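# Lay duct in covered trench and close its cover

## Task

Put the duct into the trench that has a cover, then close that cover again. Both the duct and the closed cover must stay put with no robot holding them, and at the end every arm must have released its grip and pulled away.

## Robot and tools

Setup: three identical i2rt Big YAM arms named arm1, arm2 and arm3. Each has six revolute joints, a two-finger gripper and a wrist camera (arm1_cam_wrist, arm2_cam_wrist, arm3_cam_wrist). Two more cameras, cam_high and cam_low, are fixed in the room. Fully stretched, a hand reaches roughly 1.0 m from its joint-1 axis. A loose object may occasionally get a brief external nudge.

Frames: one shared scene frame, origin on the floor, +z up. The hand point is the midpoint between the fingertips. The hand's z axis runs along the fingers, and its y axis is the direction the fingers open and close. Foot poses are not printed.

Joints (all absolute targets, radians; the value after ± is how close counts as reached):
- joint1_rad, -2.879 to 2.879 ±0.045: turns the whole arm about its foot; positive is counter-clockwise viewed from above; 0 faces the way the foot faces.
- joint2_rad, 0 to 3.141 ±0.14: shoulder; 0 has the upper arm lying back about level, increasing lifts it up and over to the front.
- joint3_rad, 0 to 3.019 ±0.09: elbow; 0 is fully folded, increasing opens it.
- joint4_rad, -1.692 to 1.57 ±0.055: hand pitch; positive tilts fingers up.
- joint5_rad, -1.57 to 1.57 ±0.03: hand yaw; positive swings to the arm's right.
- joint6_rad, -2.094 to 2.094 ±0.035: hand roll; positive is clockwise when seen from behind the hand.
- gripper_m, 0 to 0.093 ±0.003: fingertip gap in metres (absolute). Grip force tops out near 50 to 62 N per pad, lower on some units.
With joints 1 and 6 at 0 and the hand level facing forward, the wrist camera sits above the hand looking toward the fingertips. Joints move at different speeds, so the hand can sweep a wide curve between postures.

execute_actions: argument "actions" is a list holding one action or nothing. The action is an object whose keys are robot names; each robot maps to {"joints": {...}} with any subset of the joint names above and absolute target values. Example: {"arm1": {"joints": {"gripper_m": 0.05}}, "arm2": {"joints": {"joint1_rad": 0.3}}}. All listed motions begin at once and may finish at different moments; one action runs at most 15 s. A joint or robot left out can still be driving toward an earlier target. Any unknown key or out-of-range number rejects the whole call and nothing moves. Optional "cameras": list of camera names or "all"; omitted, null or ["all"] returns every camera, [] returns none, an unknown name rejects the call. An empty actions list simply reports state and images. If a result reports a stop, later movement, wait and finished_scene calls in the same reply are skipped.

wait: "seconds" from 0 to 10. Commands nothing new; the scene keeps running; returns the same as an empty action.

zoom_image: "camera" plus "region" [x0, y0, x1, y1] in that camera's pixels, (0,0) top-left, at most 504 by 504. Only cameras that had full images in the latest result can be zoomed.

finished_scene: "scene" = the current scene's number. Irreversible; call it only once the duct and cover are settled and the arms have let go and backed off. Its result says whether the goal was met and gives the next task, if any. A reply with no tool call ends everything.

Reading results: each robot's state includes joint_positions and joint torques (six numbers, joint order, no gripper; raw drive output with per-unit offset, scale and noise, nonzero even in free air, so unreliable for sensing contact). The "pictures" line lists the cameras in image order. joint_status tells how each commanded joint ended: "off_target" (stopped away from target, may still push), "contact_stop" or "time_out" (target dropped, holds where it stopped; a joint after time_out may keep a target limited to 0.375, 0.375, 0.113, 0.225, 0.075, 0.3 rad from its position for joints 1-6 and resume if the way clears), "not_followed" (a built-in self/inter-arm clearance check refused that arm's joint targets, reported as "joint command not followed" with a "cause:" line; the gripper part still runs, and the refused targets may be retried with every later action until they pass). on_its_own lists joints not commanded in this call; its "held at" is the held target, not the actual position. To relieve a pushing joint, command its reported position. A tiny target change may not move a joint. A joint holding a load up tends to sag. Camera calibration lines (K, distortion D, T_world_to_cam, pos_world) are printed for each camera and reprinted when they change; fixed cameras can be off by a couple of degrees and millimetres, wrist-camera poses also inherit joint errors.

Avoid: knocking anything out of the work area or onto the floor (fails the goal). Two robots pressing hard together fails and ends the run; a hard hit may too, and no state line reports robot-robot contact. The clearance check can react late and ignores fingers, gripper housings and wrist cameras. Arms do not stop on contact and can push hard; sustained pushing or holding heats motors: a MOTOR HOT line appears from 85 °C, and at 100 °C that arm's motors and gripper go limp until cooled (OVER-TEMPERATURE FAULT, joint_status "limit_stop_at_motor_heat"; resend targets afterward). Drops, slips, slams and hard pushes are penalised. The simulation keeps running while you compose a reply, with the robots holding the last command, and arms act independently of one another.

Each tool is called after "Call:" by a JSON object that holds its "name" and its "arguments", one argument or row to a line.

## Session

Call:
{"name": "execute_actions", "arguments": {
  "actions": []
}}

Scene clock: 0.00 s.
Joint torques (N m, as the arm reports them, + toward a larger angle): no reading
arm1.joint_positions: joint1_rad=+0.445 joint2_rad=+0.502 joint3_rad=+1.355 joint4_rad=-1.406 joint5_rad=+0.180 joint6_rad=+0.027 gripper_m=+0.094
arm1.joint_status: not commanded
arm1.hand: x=-0.0539 y=-0.4463 z=+1.3693 quat_wxyz=(-0.318, +0.711, -0.502, -0.376) (m; scene frame)
arm2.joint_positions: joint1_rad=+0.288 joint2_rad=+0.588 joint3_rad=+1.385 joint4_rad=-1.286 joint5_rad=+0.003 joint6_rad=+0.038 gripper_m=+0.094
arm2.joint_status: not commanded
arm2.hand: x=-0.5867 y=-0.2276 z=+1.3619 quat_wxyz=(-0.299, +0.679, -0.526, -0.416) (m; scene frame)
arm3.joint_positions: joint1_rad=+0.325 joint2_rad=+0.555 joint3_rad=+1.338 joint4_rad=-1.455 joint5_rad=-0.295 joint6_rad=-0.420 gripper_m=+0.094
arm3.joint_status: not commanded
arm3.hand: x=+0.4135 y=-0.2786 z=+1.3101 quat_wxyz=(-0.219, +0.844, -0.296, -0.391) (m; scene frame)
pictures: arm1_cam_wrist, arm2_cam_wrist, arm3_cam_wrist, cam_high, cam_low
camera_calibration (this result's frames):
arm1_cam_wrist: T_world_to_cam=[[0.951737, 0.294942, 0.0848915, 0.0664084], [0.303821, -0.866197, -0.396731, 0.183417], [-0.0434798, 0.403375, -0.914001, 1.54927], [0, 0, 0, 1]] pos_world=[-0.0515672, -0.485647, 1.48316]
arm2_cam_wrist: T_world_to_cam=[[0.963744, 0.265146, -0.0299032, 0.664978], [0.227268, -0.874411, -0.428666, 0.522563], [-0.139807, 0.406328, -0.902968, 1.35923], [0, 0, 0, 1]] pos_world=[-0.569601, -0.271675, 1.47123]
arm3_cam_wrist: T_world_to_cam=[[0.671052, 0.72568, 0.151914, -0.278032], [0.732562, -0.617415, -0.286621, -0.0940536], [-0.114201, 0.303624, -0.945923, 1.49405], [0, 0, 0, 1]] pos_world=[0.426096, -0.309937, 1.42853]
Images, in order (width x height): arm1_cam_wrist 504x504, arm2_cam_wrist 504x504, arm3_cam_wrist 504x504, cam_high 504x504, cam_low 504x504.

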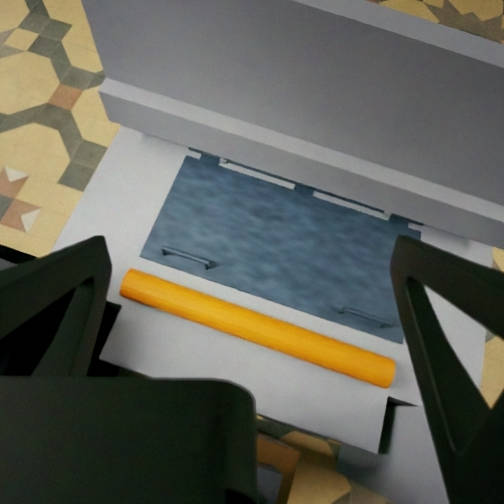

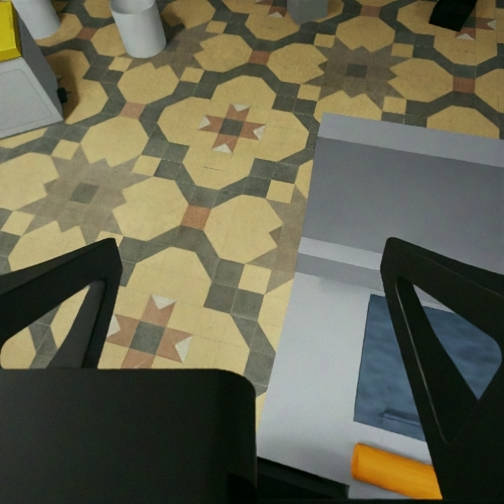

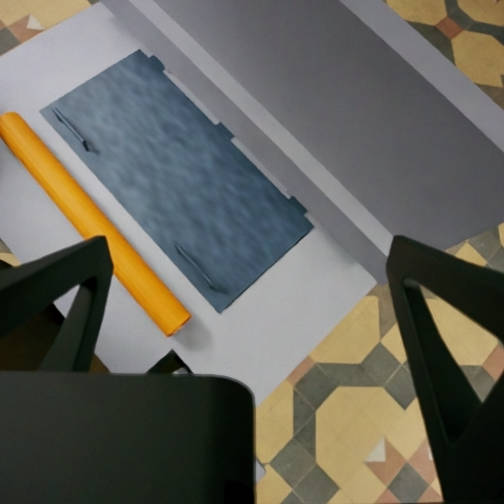

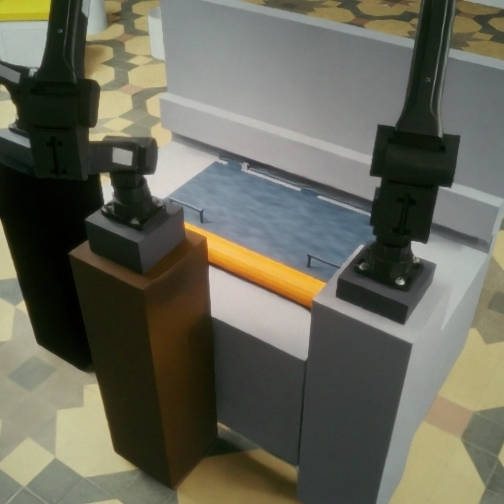

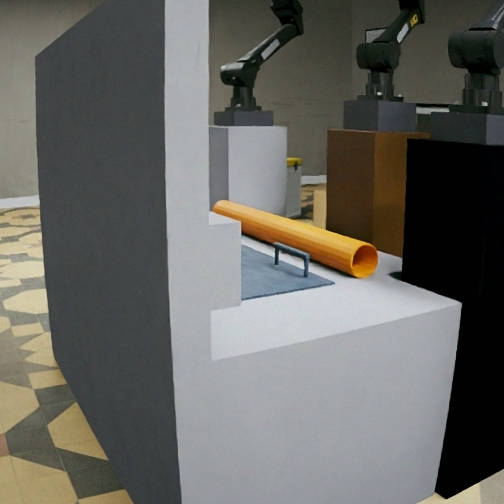

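Call:
{"name": "zoom_image", "arguments": {
  "camera": "cam_low",
  "region": [230, 220, 350, 320]
}}

Call:
{"name": "zoom_image", "arguments": {
  "camera": "cam_low",
  "region": [200, 130, 420, 330]
}}

Call:
{"name": "zoom_image", "arguments": {
  "camera": "arm1_cam_wrist",
  "region": [100, 130, 270, 320]
}}

Call:
{"name": "zoom_image", "arguments": {
  "camera": "arm1_cam_wrist",
  "region": [270, 200, 440, 400]
}}

Region (230, 220, 350, 320) of cam_low's 504x504 image, scaled by 4.200, with more detail than that image has.

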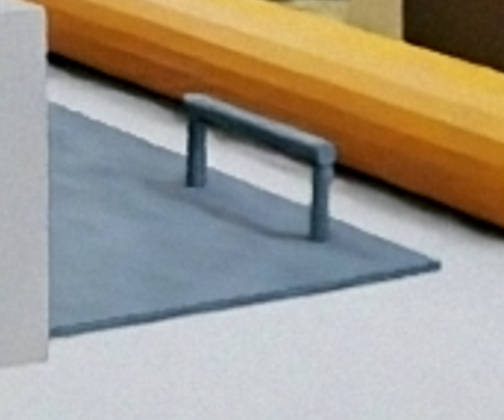

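Region (200, 130, 420, 330) of cam_low's 504x504 image, scaled by 2.291, with more detail than that image has; it fills the top 458 rows of this view, and the rest is white.

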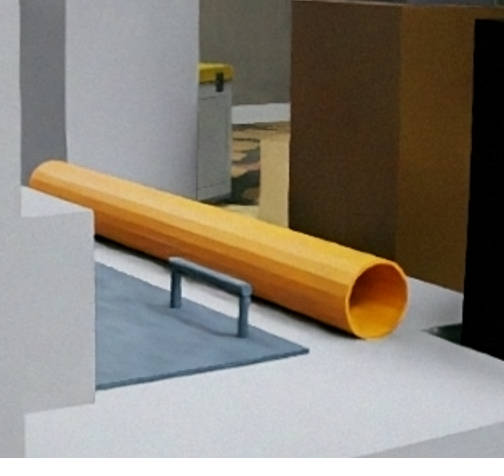

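Region (100, 130, 270, 320) of arm1_cam_wrist's 504x504 image, scaled by 2.653, with more detail than that image has; it fills the left 451 columns of this view, and the rest is white.

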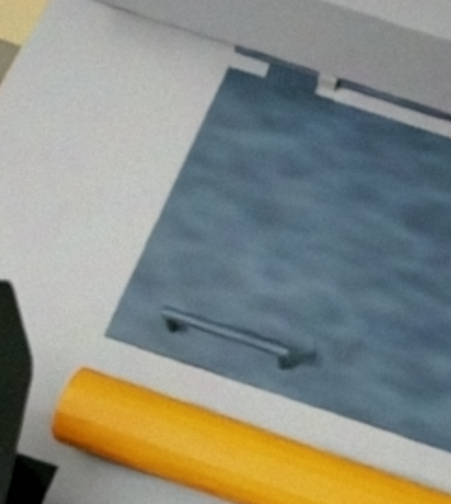

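Region (270, 200, 440, 400) of arm1_cam_wrist's 504x504 image, scaled by 2.520, with more detail than that image has; it fills the left 428 columns of this view, and the rest is white.

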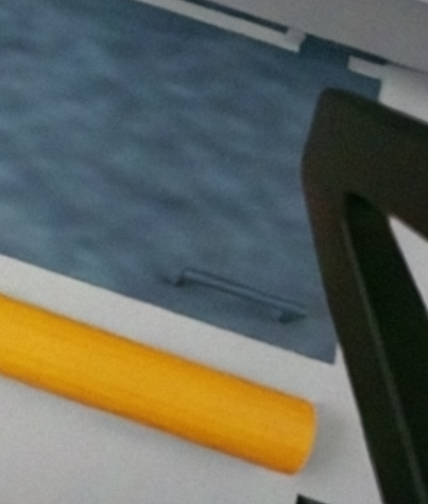

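Call:
{"name": "zoom_image", "arguments": {
  "camera": "arm1_cam_wrist",
  "region": [110, 240, 180, 310]
}}

Call:
{"name": "zoom_image", "arguments": {
  "camera": "arm1_cam_wrist",
  "region": [350, 325, 420, 395]
}}

Call:
{"name": "zoom_image", "arguments": {
  "camera": "arm3_cam_wrist",
  "region": [150, 275, 240, 345]
}}

Call:
{"name": "zoom_image", "arguments": {
  "camera": "arm3_cam_wrist",
  "region": [0, 90, 90, 160]
}}

Call:
{"name": "zoom_image", "arguments": {
  "camera": "arm2_cam_wrist",
  "region": [330, 400, 430, 500]
}}

Region (110, 240, 180, 310) of arm1_cam_wrist's 504x504 image, scaled by 7.200, with more detail than that image has.

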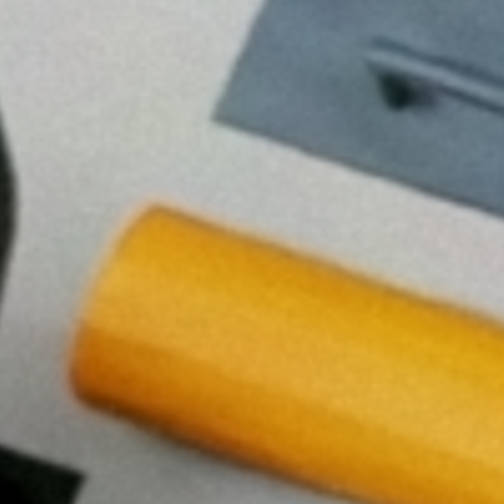

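Region (350, 325, 420, 395) of arm1_cam_wrist's 504x504 image, scaled by 7.200, with more detail than that image has.

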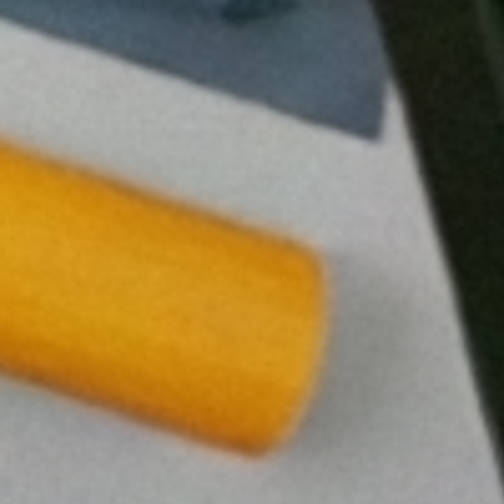

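Region (150, 275, 240, 345) of arm3_cam_wrist's 504x504 image, scaled by 5.600, with more detail than that image has.

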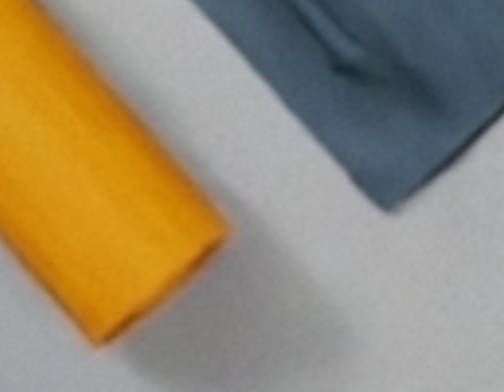

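Region (0, 90, 90, 160) of arm3_cam_wrist's 504x504 image, scaled by 5.600, with more detail than that image has.

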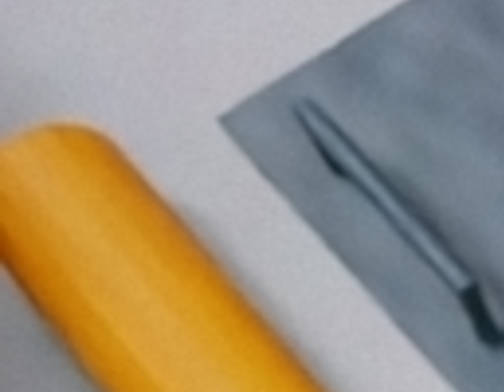

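Region (330, 400, 430, 500) of arm2_cam_wrist's 504x504 image, scaled by 5.040, with more detail than that image has.

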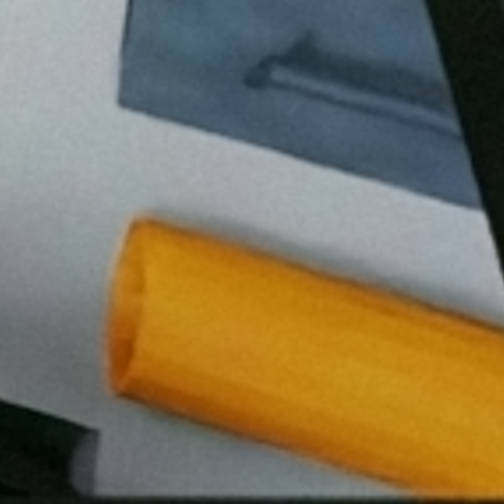

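Call:
{"name": "execute_actions", "arguments": {
  "actions": [
    {"arm1": {"joints": {"joint1_rad": 0.012, "joint2_rad": 2.405, "joint3_rad": 0.734, "joint4_rad": 0.305, "joint5_rad": -0.006, "joint6_rad": 1.64, "gripper_m": 0.093}}, "arm2": {"joints": {"joint1_rad": -0.5, "joint2_rad": 2.1, "joint3_rad": 0.687, "joint4_rad": 0.25, "joint5_rad": -0.54, "joint6_rad": 0.67, "gripper_m": 0.05}}, "arm3": {"joints": {"joint1_rad": 0.5, "joint2_rad": 2.04, "joint3_rad": 0.728, "joint4_rad": 0.13, "joint5_rad": 0.557, "joint6_rad": -0.663, "gripper_m": 0.05}}}
  ],
  "cameras": ["arm1_cam_wrist", "cam_high", "cam_low"]
}}

Scene clock: 122.17 s.
Joint torques (N m, as the arm reports them, + toward a larger angle): arm1=[  0.07 -11.61  -0.48   1.07   0.     0.08] | arm2=[ -0.38 -11.44   2.75   1.65  -0.33  -0.02] | arm3=[ -0.31 -10.4    2.41   1.29   0.4   -0.16]
arm1.joint_positions: joint1_rad=+0.009 joint2_rad=+2.396 joint3_rad=+0.734 joint4_rad=+0.292 joint5_rad=-0.002 joint6_rad=+1.628 gripper_m=+0.093
arm1.joint_status: all done
arm1.hand: x=-0.0110 y=-0.2589 z=+0.5540 quat_wxyz=(+0.005, -0.012, -0.995, -0.102) (m; scene frame)
arm2.joint_positions: joint1_rad=-0.499 joint2_rad=+2.098 joint3_rad=+0.684 joint4_rad=+0.238 joint5_rad=-0.537 joint6_rad=+0.660 gripper_m=+0.050
arm2.joint_status: all done
arm2.hand: x=-0.3990 y=-0.0436 z=+0.6482 quat_wxyz=(+0.076, +0.246, -0.915, -0.309) (m; scene frame)
arm3.joint_positions: joint1_rad=+0.499 joint2_rad=+2.040 joint3_rad=+0.733 joint4_rad=+0.115 joint5_rad=+0.553 joint6_rad=-0.653 gripper_m=+0.050
arm3.joint_status: all done
arm3.hand: x=+0.3834 y=-0.0287 z=+0.6627 quat_wxyz=(-0.306, +0.918, -0.240, +0.080) (m; scene frame)
pictures: arm1_cam_wrist, cam_high, cam_low
camera_calibration (this result's frames):
arm1_cam_wrist: T_world_to_cam=[[-0.0149321, -0.980086, -0.19801, -0.144422], [-0.810299, -0.104164, 0.576685, -0.345038], [-0.585826, 0.169058, -0.792608, 0.596447], [0, 0, 0, 1]] pos_world=[0.0676736, -0.278321, 0.64313]
Images, in order (width x height): arm1_cam_wrist 504x504, cam_high 504x504, cam_low 504x504.

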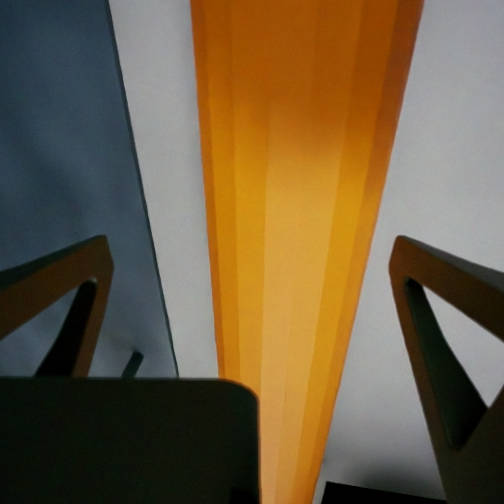

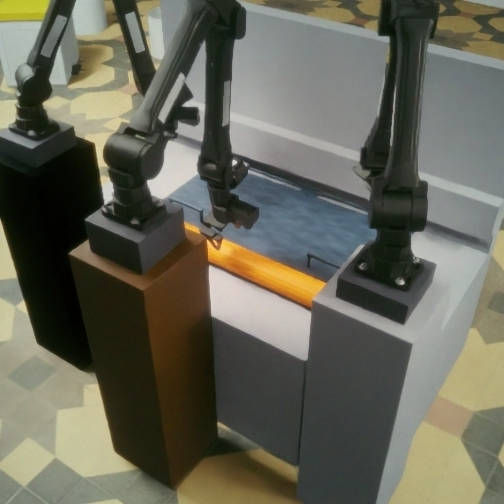

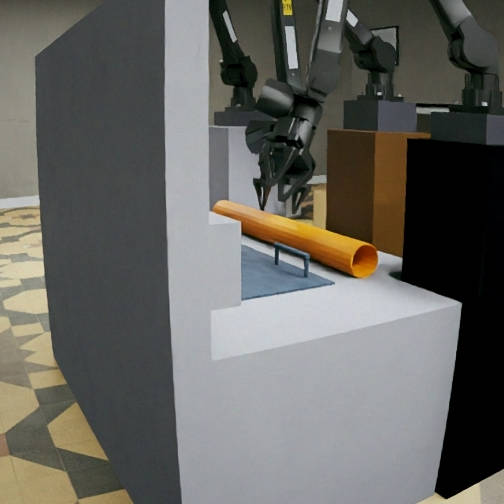

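Call:
{"name": "execute_actions", "arguments": {
  "actions": []
}}

Scene clock: 150.90 s.
Joint torques (N m, as the arm reports them, + toward a larger angle): arm1=[  0.12 -11.73  -0.4    1.07   0.     0.08] | arm2=[ -0.11 -11.31   2.74   1.66  -0.33  -0.01] | arm3=[ -0.35 -10.39   2.39   1.3    0.4   -0.16]
arm1.joint_positions: joint1_rad=+0.009 joint2_rad=+2.396 joint3_rad=+0.734 joint4_rad=+0.292 joint5_rad=-0.002 joint6_rad=+1.629 gripper_m=+0.093
arm1.joint_status: all done
arm1.hand: x=-0.0110 y=-0.2589 z=+0.5540 quat_wxyz=(+0.005, -0.013, -0.995, -0.102) (m; scene frame)
arm2.joint_positions: joint1_rad=-0.499 joint2_rad=+2.098 joint3_rad=+0.684 joint4_rad=+0.238 joint5_rad=-0.537 joint6_rad=+0.660 gripper_m=+0.050
arm2.joint_status: all done
arm2.hand: x=-0.3990 y=-0.0436 z=+0.6482 quat_wxyz=(+0.076, +0.246, -0.915, -0.309) (m; scene frame)
arm3.joint_positions: joint1_rad=+0.499 joint2_rad=+2.040 joint3_rad=+0.733 joint4_rad=+0.115 joint5_rad=+0.553 joint6_rad=-0.653 gripper_m=+0.050
arm3.joint_status: all done
arm3.hand: x=+0.3834 y=-0.0287 z=+0.6627 quat_wxyz=(-0.306, +0.918, -0.240, +0.080) (m; scene frame)
pictures: arm1_cam_wrist, arm2_cam_wrist, arm3_cam_wrist, cam_high, cam_low
camera_calibration (this result's frames):
arm1_cam_wrist: T_world_to_cam=[[-0.0156949, -0.980076, -0.198002, -0.144432], [-0.810287, -0.103556, 0.576811, -0.34495], [-0.585823, 0.169491, -0.792518, 0.596509], [0, 0, 0, 1]] pos_world=[0.0676729, -0.278379, 0.643118]
arm2_cam_wrist: T_world_to_cam=[[0.4041, -0.689685, -0.600864, 0.519104], [-0.528766, -0.712142, 0.461801, -0.536931], [-0.746398, 0.131102, -0.652459, 0.249805], [0, 0, 0, 1]] pos_world=[-0.307227, -0.0571028, 0.722853]
arm3_cam_wrist: T_world_to_cam=[[0.381032, 0.696333, 0.608222, -0.532809], [0.532627, -0.703041, 0.471214, -0.531311], [0.755727, 0.144408, -0.638767, 0.260738], [0, 0, 0, 1]] pos_world=[0.288961, -0.0401732, 0.740978]
Images, in order (width x height): arm1_cam_wrist 504x504, arm2_cam_wrist 504x504, arm3_cam_wrist 504x504, cam_high 504x504, cam_low 504x504.

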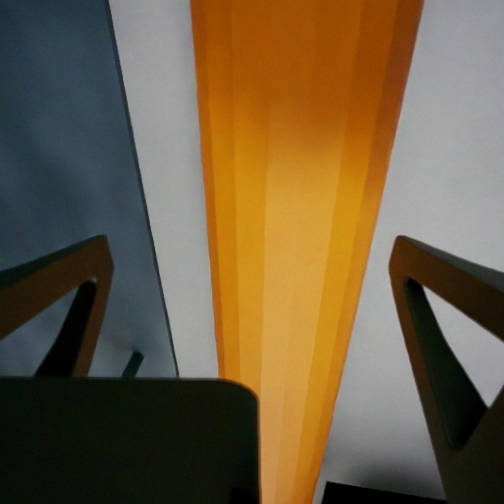

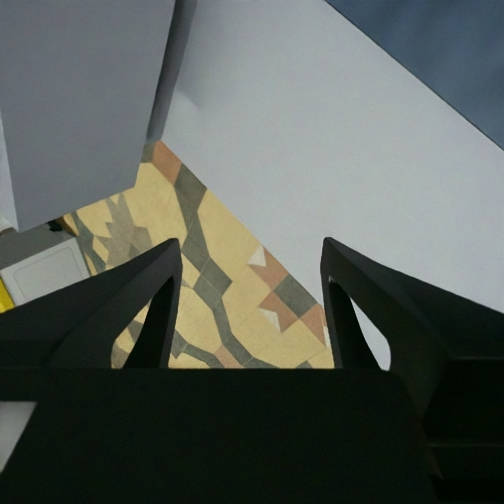

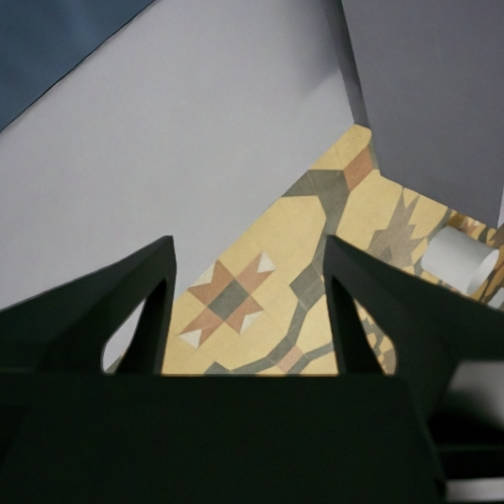

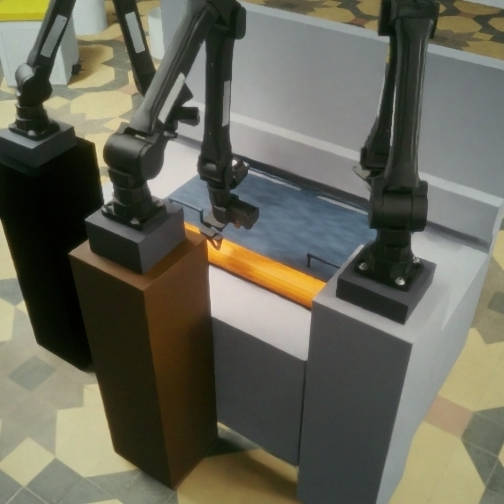

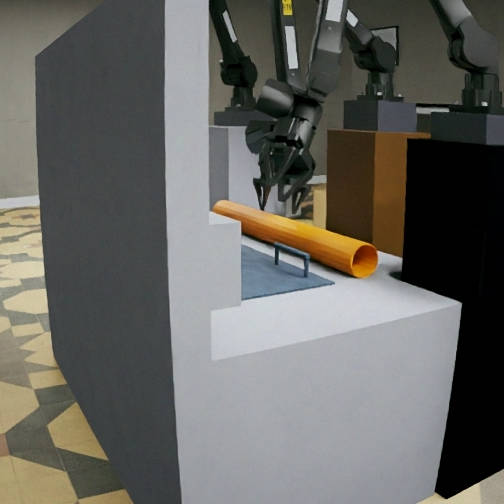

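Call:
{"name": "execute_actions", "arguments": {
  "actions": [
    {"arm1":{"joints":{"joint2_rad":2.631,"joint3_rad":0.954,"joint4_rad":0.155}},"arm2":{"joints":{"joint1_rad":-0.81,"joint2_rad":2.31,"joint3_rad":0.687,"joint4_rad":0.44}},"arm3":{"joints":{"joint1_rad":0.81,"joint2_rad":2.25,"joint3_rad":0.728,"joint4_rad":0.33}}}
  ]
}}

Scene clock: 183.10 s.
Joint torques (N m, as the arm reports them, + toward a larger angle): arm1=[  0.09 -13.14  -0.41  -0.02   0.05   0.1 ] | arm2=[  0.32 -12.47   0.39   1.65  -0.26  -0.02] | arm3=[ -0.72 -11.09   0.6    1.2    0.28  -0.14]
arm1.joint_positions: joint1_rad=+0.009 joint2_rad=+2.626 joint3_rad=+0.950 joint4_rad=+0.163 joint5_rad=-0.003 joint6_rad=+1.629 gripper_m=+0.093
arm1.joint_status: all done
arm1.hand: x=-0.0111 y=-0.2603 z=+0.4706 quat_wxyz=(+0.002, -0.013, -0.999, -0.030) (m; scene frame)
arm2.joint_positions: joint1_rad=-0.821 joint2_rad=+2.318 joint3_rad=+0.684 joint4_rad=+0.428 joint5_rad=-0.539 joint6_rad=+0.662 gripper_m=+0.050
arm2.joint_status: all done
arm2.hand: x=-0.2992 y=-0.1244 z=+0.5815 quat_wxyz=(+0.036, +0.092, -0.946, -0.310) (m; scene frame)
arm3.joint_positions: joint1_rad=+0.815 joint2_rad=+2.260 joint3_rad=+0.733 joint4_rad=+0.316 joint5_rad=+0.555 joint6_rad=-0.655 gripper_m=+0.050
arm3.joint_status: all done
arm3.hand: x=+0.2770 y=-0.1093 z=+0.5927 quat_wxyz=(-0.311, +0.945, -0.090, +0.037) (m; scene frame)
pictures: arm1_cam_wrist, arm2_cam_wrist, arm3_cam_wrist, cam_high, cam_low
camera_calibration (this result's frames):
arm1_cam_wrist: T_world_to_cam=[[-0.0156232, -0.998311, -0.0559601, -0.233909], [-0.812267, -0.0199651, 0.582944, -0.278203], [-0.583076, 0.054562, -0.810583, 0.509228], [0, 0, 0, 1]] pos_world=[0.0672889, -0.266853, 0.561858]
arm2_cam_wrist: T_world_to_cam=[[0.152062, -0.79301, -0.589926, 0.288389], [-0.717488, -0.499073, 0.485939, -0.554872], [-0.679771, 0.349372, -0.644865, 0.334072], [0, 0, 0, 1]] pos_world=[-0.214875, -0.164941, 0.655193]
arm3_cam_wrist: T_world_to_cam=[[0.138079, 0.785559, 0.603184, -0.313573], [0.719081, -0.49831, 0.484366, -0.535406], [0.681071, 0.366857, -0.633686, 0.350059], [0, 0, 0, 1]] pos_world=[0.189883, -0.14889, 0.670302]
Images, in order (width x height): arm1_cam_wrist 504x504, arm2_cam_wrist 504x504, arm3_cam_wrist 504x504, cam_high 504x504, cam_low 504x504.

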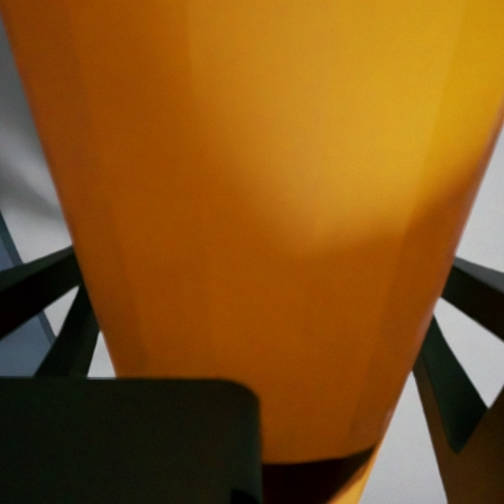

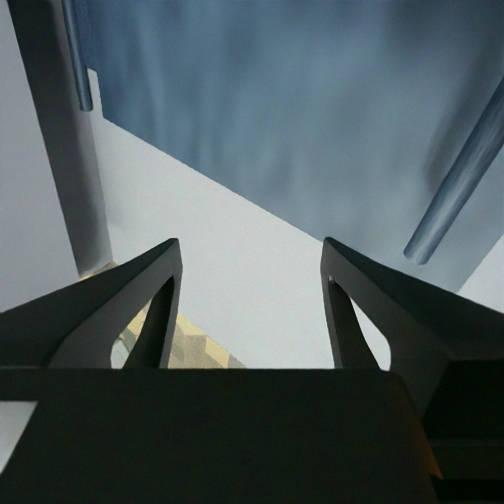

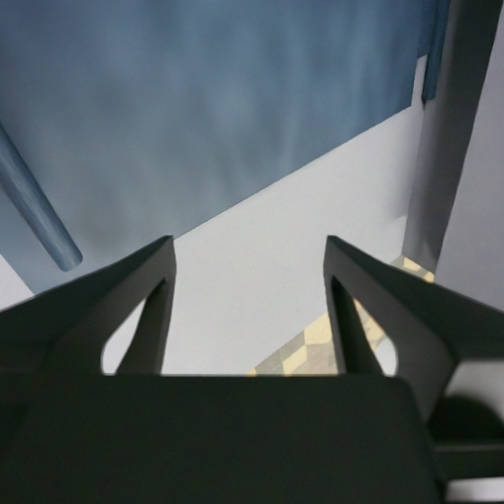

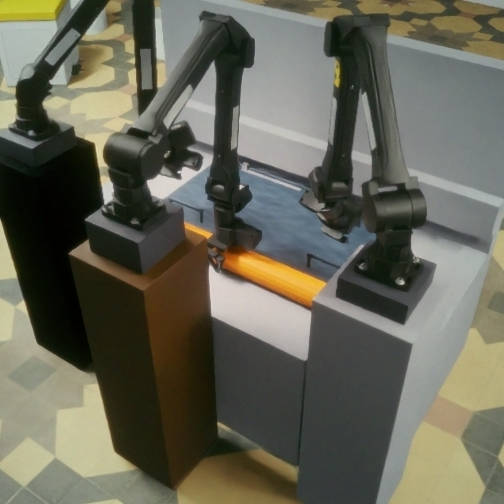

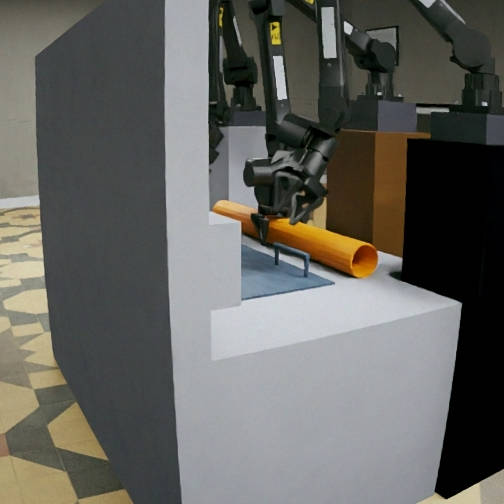

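Call:
{"name": "execute_actions", "arguments": {
  "actions": [
    {"arm1":{"joints":{"gripper_m":0.06}}}
  ],
  "cameras": ["arm1_cam_wrist","cam_high"]
}}

Scene clock: 188.20 s.
Joint torques (N m, as the arm reports them, + toward a larger angle): arm1=[  0.14 -13.2   -0.43   0.09   0.05   0.08] | arm2=[  0.32 -12.27   0.43   1.59  -0.26  -0.01] | arm3=[ -0.84 -11.22   0.55   1.23   0.28  -0.15]
arm1.joint_positions: joint1_rad=+0.009 joint2_rad=+2.627 joint3_rad=+0.949 joint4_rad=+0.160 joint5_rad=-0.003 joint6_rad=+1.630 gripper_m=+0.073
arm1.joint_status: gripper_m off_target (ended at +0.073, target +0.060)
arm1.hand: x=-0.0111 y=-0.2619 z=+0.4703 quat_wxyz=(+0.002, -0.014, -1.000, -0.028) (m; scene frame)
arm2.joint_positions: joint1_rad=-0.821 joint2_rad=+2.318 joint3_rad=+0.684 joint4_rad=+0.428 joint5_rad=-0.539 joint6_rad=+0.662 gripper_m=+0.050
arm2.joint_status: not commanded
arm2.hand: x=-0.2992 y=-0.1244 z=+0.5815 quat_wxyz=(+0.036, +0.092, -0.946, -0.310) (m; scene frame)
arm3.joint_positions: joint1_rad=+0.815 joint2_rad=+2.260 joint3_rad=+0.733 joint4_rad=+0.316 joint5_rad=+0.555 joint6_rad=-0.655 gripper_m=+0.050
arm3.joint_status: not commanded
arm3.hand: x=+0.2770 y=-0.1093 z=+0.5927 quat_wxyz=(-0.311, +0.945, -0.090, +0.037) (m; scene frame)
pictures: arm1_cam_wrist, cam_high
camera_calibration (this result's frames):
arm1_cam_wrist: T_world_to_cam=[[-0.016762, -0.998539, -0.0513705, -0.23776], [-0.812111, -0.0163743, 0.583273, -0.277295], [-0.583262, 0.0514954, -0.81065, 0.508305], [0, 0, 0, 1]] pos_world=[0.067295, -0.268129, 0.561583]
Images, in order (width x height): arm1_cam_wrist 504x504, cam_high 504x504.

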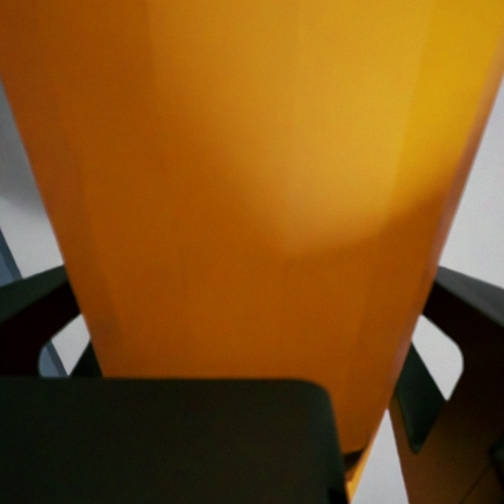

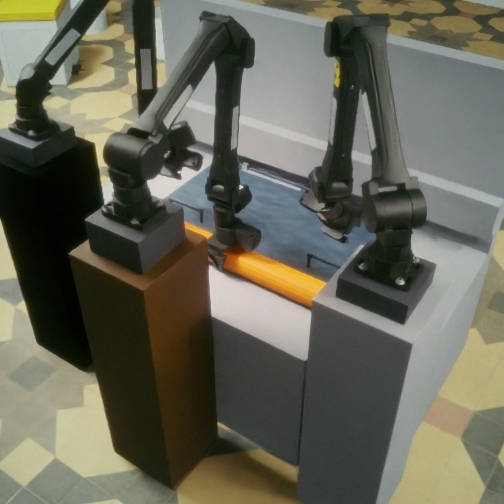

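Call:
{"name": "execute_actions", "arguments": {
  "actions": [
    {"arm1":{"joints":{"joint1_rad":-0.03,"joint2_rad":2.60,"joint3_rad":0.832}},"arm2":{"joints":{"joint1_rad":-1.005,"joint2_rad":2.509,"joint4_rad":0.652}},"arm3":{"joints":{"joint1_rad":1.008,"joint2_rad":2.446,"joint4_rad":0.535}}}
  ]
}}

Scene clock: 232.37 s.
Joint torques (N m, as the arm reports them, + toward a larger angle): arm1=[ -0.03 -13.7   -2.     0.02   0.09   0.08] | arm2=[  0.34 -11.93  -1.93   1.63  -0.25  -0.04] | arm3=[ -1.08 -10.98  -0.89   1.27   0.28  -0.14]
arm1.joint_positions: joint1_rad=-0.031 joint2_rad=+2.619 joint3_rad=+0.836 joint4_rad=+0.156 joint5_rad=-0.004 joint6_rad=+1.632 gripper_m=+0.073
arm1.joint_status: all done
arm1.hand: x=+0.0026 y=-0.3294 z=+0.4792 quat_wxyz=(+0.001, -0.035, -0.999, +0.027) (m; scene frame)
arm2.joint_positions: joint1_rad=-1.016 joint2_rad=+2.517 joint3_rad=+0.689 joint4_rad=+0.640 joint5_rad=-0.539 joint6_rad=+0.662 gripper_m=+0.050
arm2.joint_status: all done
arm2.hand: x=-0.2652 y=-0.1891 z=+0.5299 quat_wxyz=(-0.002, +0.002, -0.948, -0.317) (m; scene frame)
arm3.joint_positions: joint1_rad=+1.012 joint2_rad=+2.455 joint3_rad=+0.731 joint4_rad=+0.520 joint5_rad=+0.556 joint6_rad=-0.655 gripper_m=+0.050
arm3.joint_status: all done
arm3.hand: x=+0.2406 y=-0.1801 z=+0.5368 quat_wxyz=(-0.316, +0.949, +0.002, +0.003) (m; scene frame)
pictures: arm1_cam_wrist, arm2_cam_wrist, arm3_cam_wrist, cam_high, cam_low
camera_calibration (this result's frames):
arm1_cam_wrist: T_world_to_cam=[[-0.0591057, -0.996569, 0.0579381, -0.356125], [-0.810937, 0.0817804, 0.57939, -0.238266], [-0.58214, -0.012739, -0.812989, 0.506956], [0, 0, 0, 1]] pos_world=[0.0808515, -0.328959, 0.570832]
arm2_cam_wrist: T_world_to_cam=[[0.00529713, -0.801345, -0.598179, 0.165325], [-0.80806, -0.355813, 0.469506, -0.525883], [-0.589076, 0.480878, -0.649419, 0.39783], [0, 0, 0, 1]] pos_world=[-0.191469, -0.245942, 0.604158]
arm3_cam_wrist: T_world_to_cam=[[-0.0142274, 0.794207, 0.607481, -0.183357], [0.806617, -0.349919, 0.476368, -0.507413], [0.590904, 0.496782, -0.635642, 0.411519], [0, 0, 0, 1]] pos_world=[0.163511, -0.236365, 0.614679]
Images, in order (width x height): arm1_cam_wrist 504x504, arm2_cam_wrist 504x504, arm3_cam_wrist 504x504, cam_high 504x504, cam_low 504x504.

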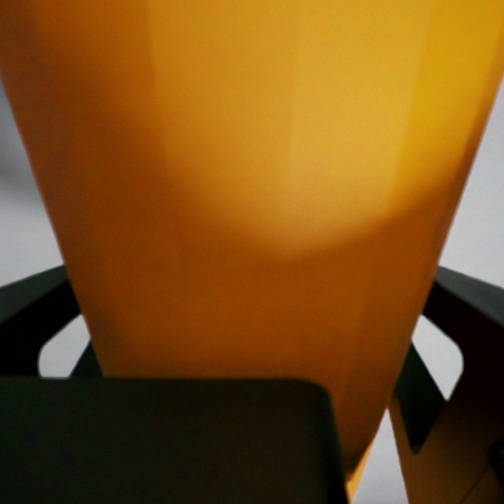

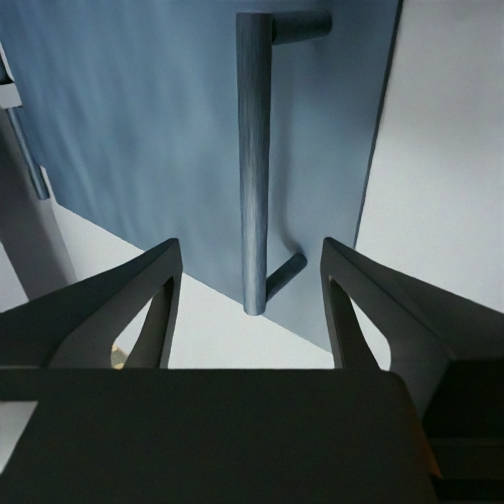

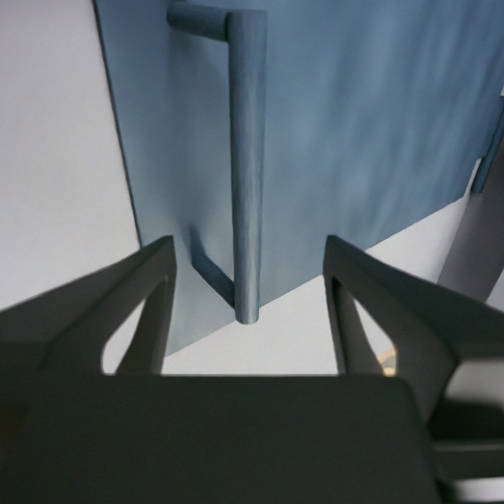

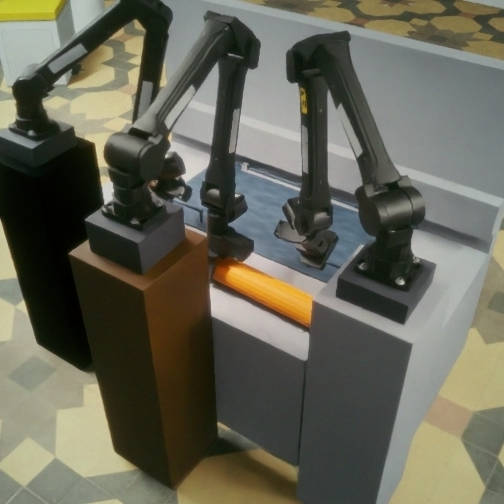

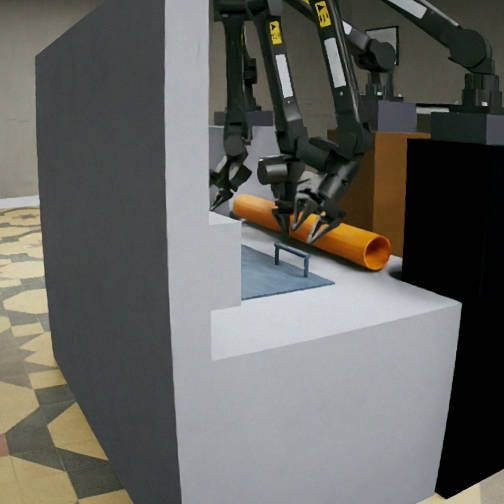

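Call:
{"name": "execute_actions", "arguments": {
  "actions": [
    {"arm1":{"joints":{"joint6_rad":1.562}},"arm2":{"joints":{"joint1_rad":-0.917,"joint2_rad":2.651,"joint3_rad":0.824,"joint4_rad":0.7015,"joint5_rad":-0.498,"joint6_rad":0.775}},"arm3":{"joints":{"joint1_rad":0.9185,"joint2_rad":2.591,"joint3_rad":0.857,"joint4_rad":0.602,"joint5_rad":0.511,"joint6_rad":-0.7655}}}
  ]
}}

Scene clock: 248.60 s.
Joint torques (N m, as the arm reports them, + toward a larger angle): arm1=[ -0.09 -13.72  -1.97   0.01   0.08  -0.1 ] | arm2=[ -0.38 -11.72  -1.74   1.67  -0.07   0.  ] | arm3=[  0.18 -10.95  -0.62   1.25   0.04  -0.17]
arm1.joint_positions: joint1_rad=-0.031 joint2_rad=+2.619 joint3_rad=+0.836 joint4_rad=+0.156 joint5_rad=-0.004 joint6_rad=+1.573 gripper_m=+0.073
arm1.joint_status: all done
arm1.hand: x=+0.0026 y=-0.3294 z=+0.4792 quat_wxyz=(+0.002, -0.006, -1.000, +0.027) (m; scene frame)
arm2.joint_positions: joint1_rad=-0.916 joint2_rad=+2.647 joint3_rad=+0.825 joint4_rad=+0.692 joint5_rad=-0.500 joint6_rad=+0.765 gripper_m=+0.050
arm2.joint_status: all done
arm2.hand: x=-0.2622 y=-0.1493 z=+0.4846 quat_wxyz=(-0.004, +0.005, -0.948, -0.318) (m; scene frame)
arm3.joint_positions: joint1_rad=+0.911 joint2_rad=+2.590 joint3_rad=+0.857 joint4_rad=+0.590 joint5_rad=+0.515 joint6_rad=-0.755 gripper_m=+0.050
arm3.joint_status: all done
arm3.hand: x=+0.2394 y=-0.1393 z=+0.4919 quat_wxyz=(-0.317, +0.949, -0.002, -0.001) (m; scene frame)
pictures: arm1_cam_wrist, arm2_cam_wrist, arm3_cam_wrist, cam_high, cam_low
camera_calibration (this result's frames):
arm1_cam_wrist: T_world_to_cam=[[-0.000393977, -0.998327, 0.0578226, -0.356801], [-0.812524, 0.034026, 0.581934, -0.255212], [-0.582928, -0.046753, -0.811177, 0.494886], [0, 0, 0, 1]] pos_world=[0.0809764, -0.324383, 0.570588]
arm2_cam_wrist: T_world_to_cam=[[0.0105739, -0.799521, -0.600545, 0.172885], [-0.809724, -0.359234, 0.464001, -0.486365], [-0.586715, 0.48137, -0.65119, 0.352609], [0, 0, 0, 1]] pos_world=[-0.188768, -0.206229, 0.559115]
arm3_cam_wrist: T_world_to_cam=[[-0.00302142, 0.793235, 0.608908, -0.19199], [0.809321, -0.355711, 0.467406, -0.467902], [0.587358, 0.494215, -0.640907, 0.366514], [0, 0, 0, 1]] pos_world=[0.162828, -0.195281, 0.570506]
Images, in order (width x height): arm1_cam_wrist 504x504, arm2_cam_wrist 504x504, arm3_cam_wrist 504x504, cam_high 504x504, cam_low 504x504.

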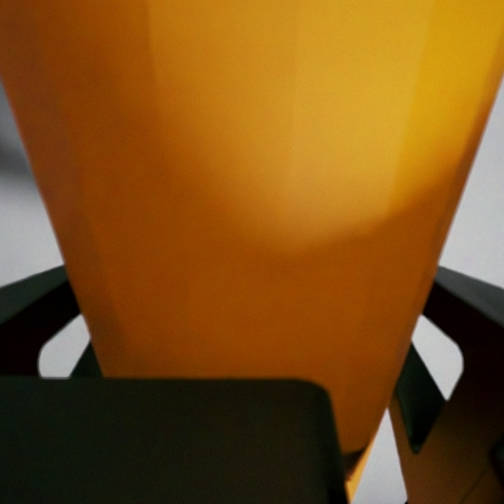

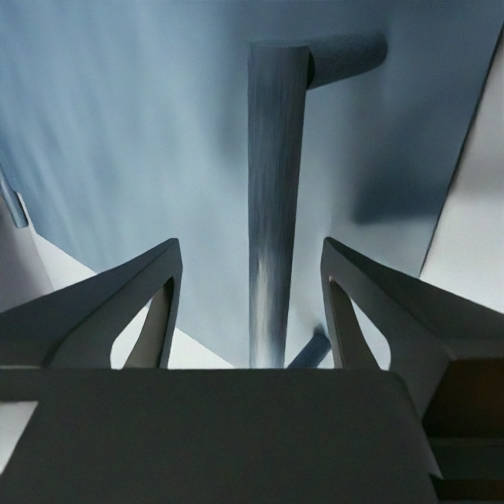

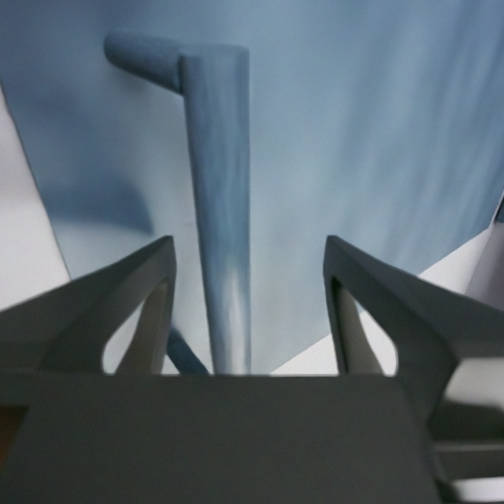

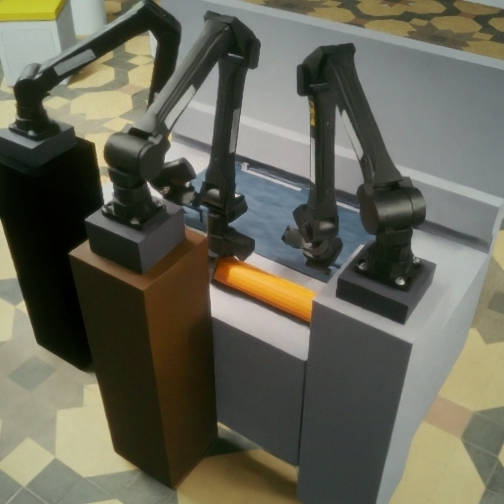

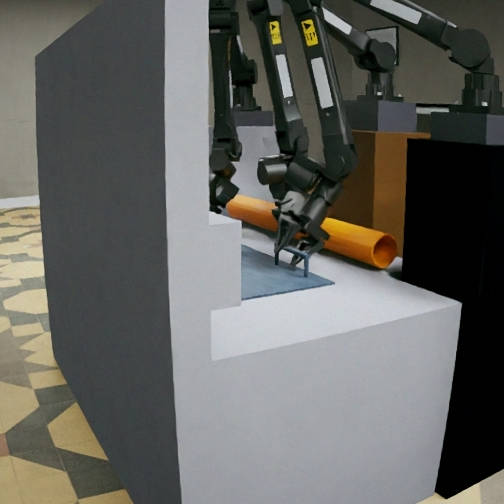

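Call:
{"name": "execute_actions", "arguments": {
  "actions": [
    {"arm2":{"joints":{"joint2_rad":2.664,"gripper_m":0.0}},"arm3":{"joints":{"joint1_rad":0.925,"joint2_rad":2.602,"gripper_m":0.0}}}
  ],
  "cameras": ["arm2_cam_wrist","arm3_cam_wrist"]
}}

Scene clock: 254.90 s.
Joint torques (N m, as the arm reports them, + toward a larger angle): arm1=[  0.01 -13.67  -1.98   0.01   0.08  -0.1 ] | arm2=[ -0.13 -11.67  -1.64   1.53  -0.55   0.  ] | arm3=[ -0.1  -10.67  -0.66   1.21   0.23  -0.15]
arm1.joint_positions: joint1_rad=-0.031 joint2_rad=+2.619 joint3_rad=+0.836 joint4_rad=+0.156 joint5_rad=-0.004 joint6_rad=+1.573 gripper_m=+0.073
arm1.joint_status: not commanded
arm1.hand: x=+0.0026 y=-0.3294 z=+0.4792 quat_wxyz=(+0.002, -0.006, -1.000, +0.027) (m; scene frame)
arm2.joint_positions: joint1_rad=-0.919 joint2_rad=+2.654 joint3_rad=+0.824 joint4_rad=+0.693 joint5_rad=-0.490 joint6_rad=+0.763 gripper_m=+0.010
arm2.joint_status: gripper_m off_target (ended at +0.010, target +0.000); the others done
arm2.hand: x=-0.2630 y=-0.1531 z=+0.4815 quat_wxyz=(-0.006, +0.002, -0.950, -0.313) (m; scene frame)
arm3.joint_positions: joint1_rad=+0.921 joint2_rad=+2.596 joint3_rad=+0.856 joint4_rad=+0.591 joint5_rad=+0.510 joint6_rad=-0.757 gripper_m=+0.009
arm3.joint_status: gripper_m off_target (ended at +0.009, target +0.000); the others done
arm3.hand: x=+0.2381 y=-0.1444 z=+0.4892 quat_wxyz=(-0.313, +0.950, +0.004, -0.002) (m; scene frame)
pictures: arm2_cam_wrist, arm3_cam_wrist
camera_calibration (this result's frames):
arm2_cam_wrist: T_world_to_cam=[[0.00641603, -0.806167, -0.591654, 0.161616], [-0.812349, -0.349231, 0.467041, -0.487532], [-0.583137, 0.477633, -0.657129, 0.355229], [0, 0, 0, 1]] pos_world=[-0.189936, -0.209641, 0.556749]
arm3_cam_wrist: T_world_to_cam=[[-0.0151955, 0.797309, 0.60338, -0.180134], [0.812693, -0.341698, 0.471988, -0.468415], [0.582494, 0.497535, -0.642775, 0.3706], [0, 0, 0, 1]] pos_world=[0.162069, -0.20082, 0.567988]
Images, in order (width x height): arm2_cam_wrist 504x504, arm3_cam_wrist 504x504.

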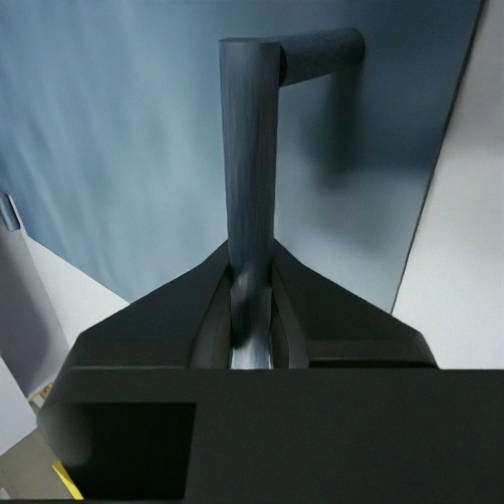

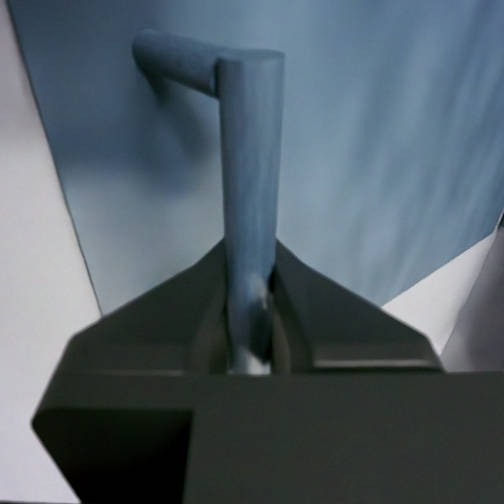

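Call:
{"name": "execute_actions", "arguments": {
  "actions": [
    {"arm2":{"joints":{"joint1_rad":-0.806,"joint2_rad":2.257,"joint3_rad":0.739,"joint4_rad":0.301,"joint5_rad":-0.3115,"joint6_rad":0.8155}},"arm3":{"joints":{"joint1_rad":0.8145,"joint2_rad":2.2115,"joint3_rad":0.786,"joint4_rad":0.203,"joint5_rad":0.3205,"joint6_rad":-0.8015}}}
  ],
  "cameras": ["arm2_cam_wrist","arm3_cam_wrist","cam_low"]
}}

Scene clock: 288.87 s.
Joint torques (N m, as the arm reports them, + toward a larger angle): arm1=[  0.01 -13.67  -1.98   0.03   0.08  -0.1 ] | arm2=[  0.17 -16.24  -0.09   0.72  -1.08   0.07] | arm3=[ -0.23 -15.07   0.73   0.47   0.85  -0.07]
arm1.joint_positions: joint1_rad=-0.031 joint2_rad=+2.619 joint3_rad=+0.836 joint4_rad=+0.156 joint5_rad=-0.004 joint6_rad=+1.573 gripper_m=+0.073
arm1.joint_status: not commanded
arm1.hand: x=+0.0026 y=-0.3294 z=+0.4792 quat_wxyz=(+0.002, -0.006, -1.000, +0.027) (m; scene frame)
arm2.joint_positions: joint1_rad=-0.810 joint2_rad=+2.312 joint3_rad=+0.750 joint4_rad=+0.305 joint5_rad=-0.289 joint6_rad=+0.801 gripper_m=+0.010
arm2.joint_status: all done
arm2.hand: x=-0.2612 y=-0.1360 z=+0.5627 quat_wxyz=(-0.011, +0.006, -0.978, -0.207) (m; scene frame)
arm3.joint_positions: joint1_rad=+0.812 joint2_rad=+2.266 joint3_rad=+0.793 joint4_rad=+0.208 joint5_rad=+0.300 joint6_rad=-0.802 gripper_m=+0.009
arm3.joint_status: all done
arm3.hand: x=+0.2388 y=-0.1272 z=+0.5717 quat_wxyz=(-0.205, +0.979, +0.005, -0.009) (m; scene frame)
pictures: arm2_cam_wrist, arm3_cam_wrist, cam_low
camera_calibration (this result's frames):
arm2_cam_wrist: T_world_to_cam=[[0.0146312, -0.915451, -0.402163, 0.104054], [-0.81749, -0.242549, 0.522379, -0.536003], [-0.575756, 0.321121, -0.751921, 0.43538], [0, 0, 0, 1]] pos_world=[-0.189027, -0.174561, 0.649215]
arm3_cam_wrist: T_world_to_cam=[[-0.0148622, 0.911282, 0.411514, -0.119528], [0.820866, -0.223877, 0.525413, -0.519504], [0.570928, 0.345607, -0.744713, 0.456377], [0, 0, 0, 1]] pos_world=[0.164108, -0.165108, 0.662011]
Images, in order (width x height): arm2_cam_wrist 504x504, arm3_cam_wrist 504x504, cam_low 504x504.

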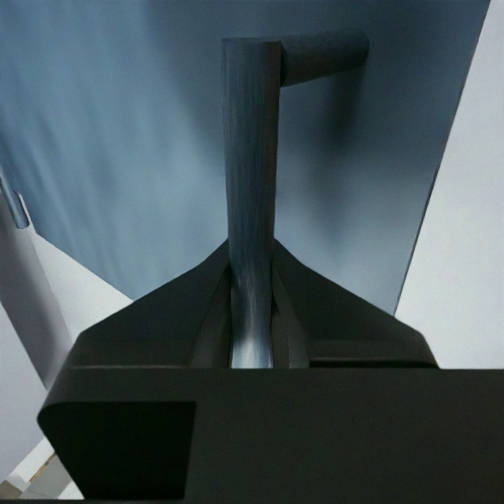

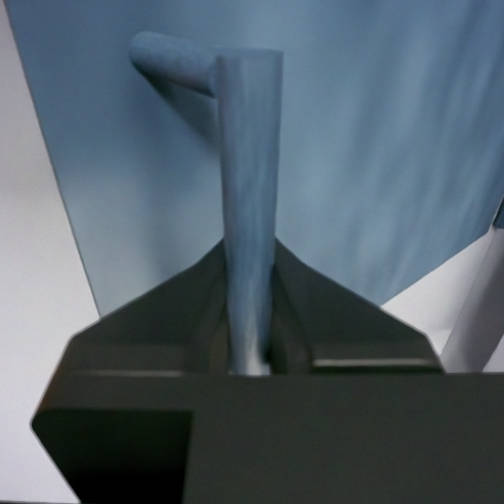

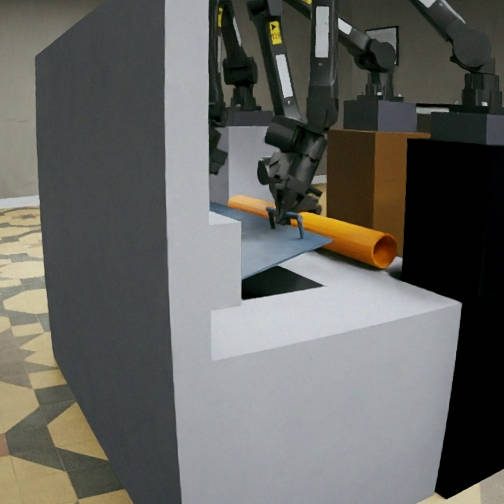

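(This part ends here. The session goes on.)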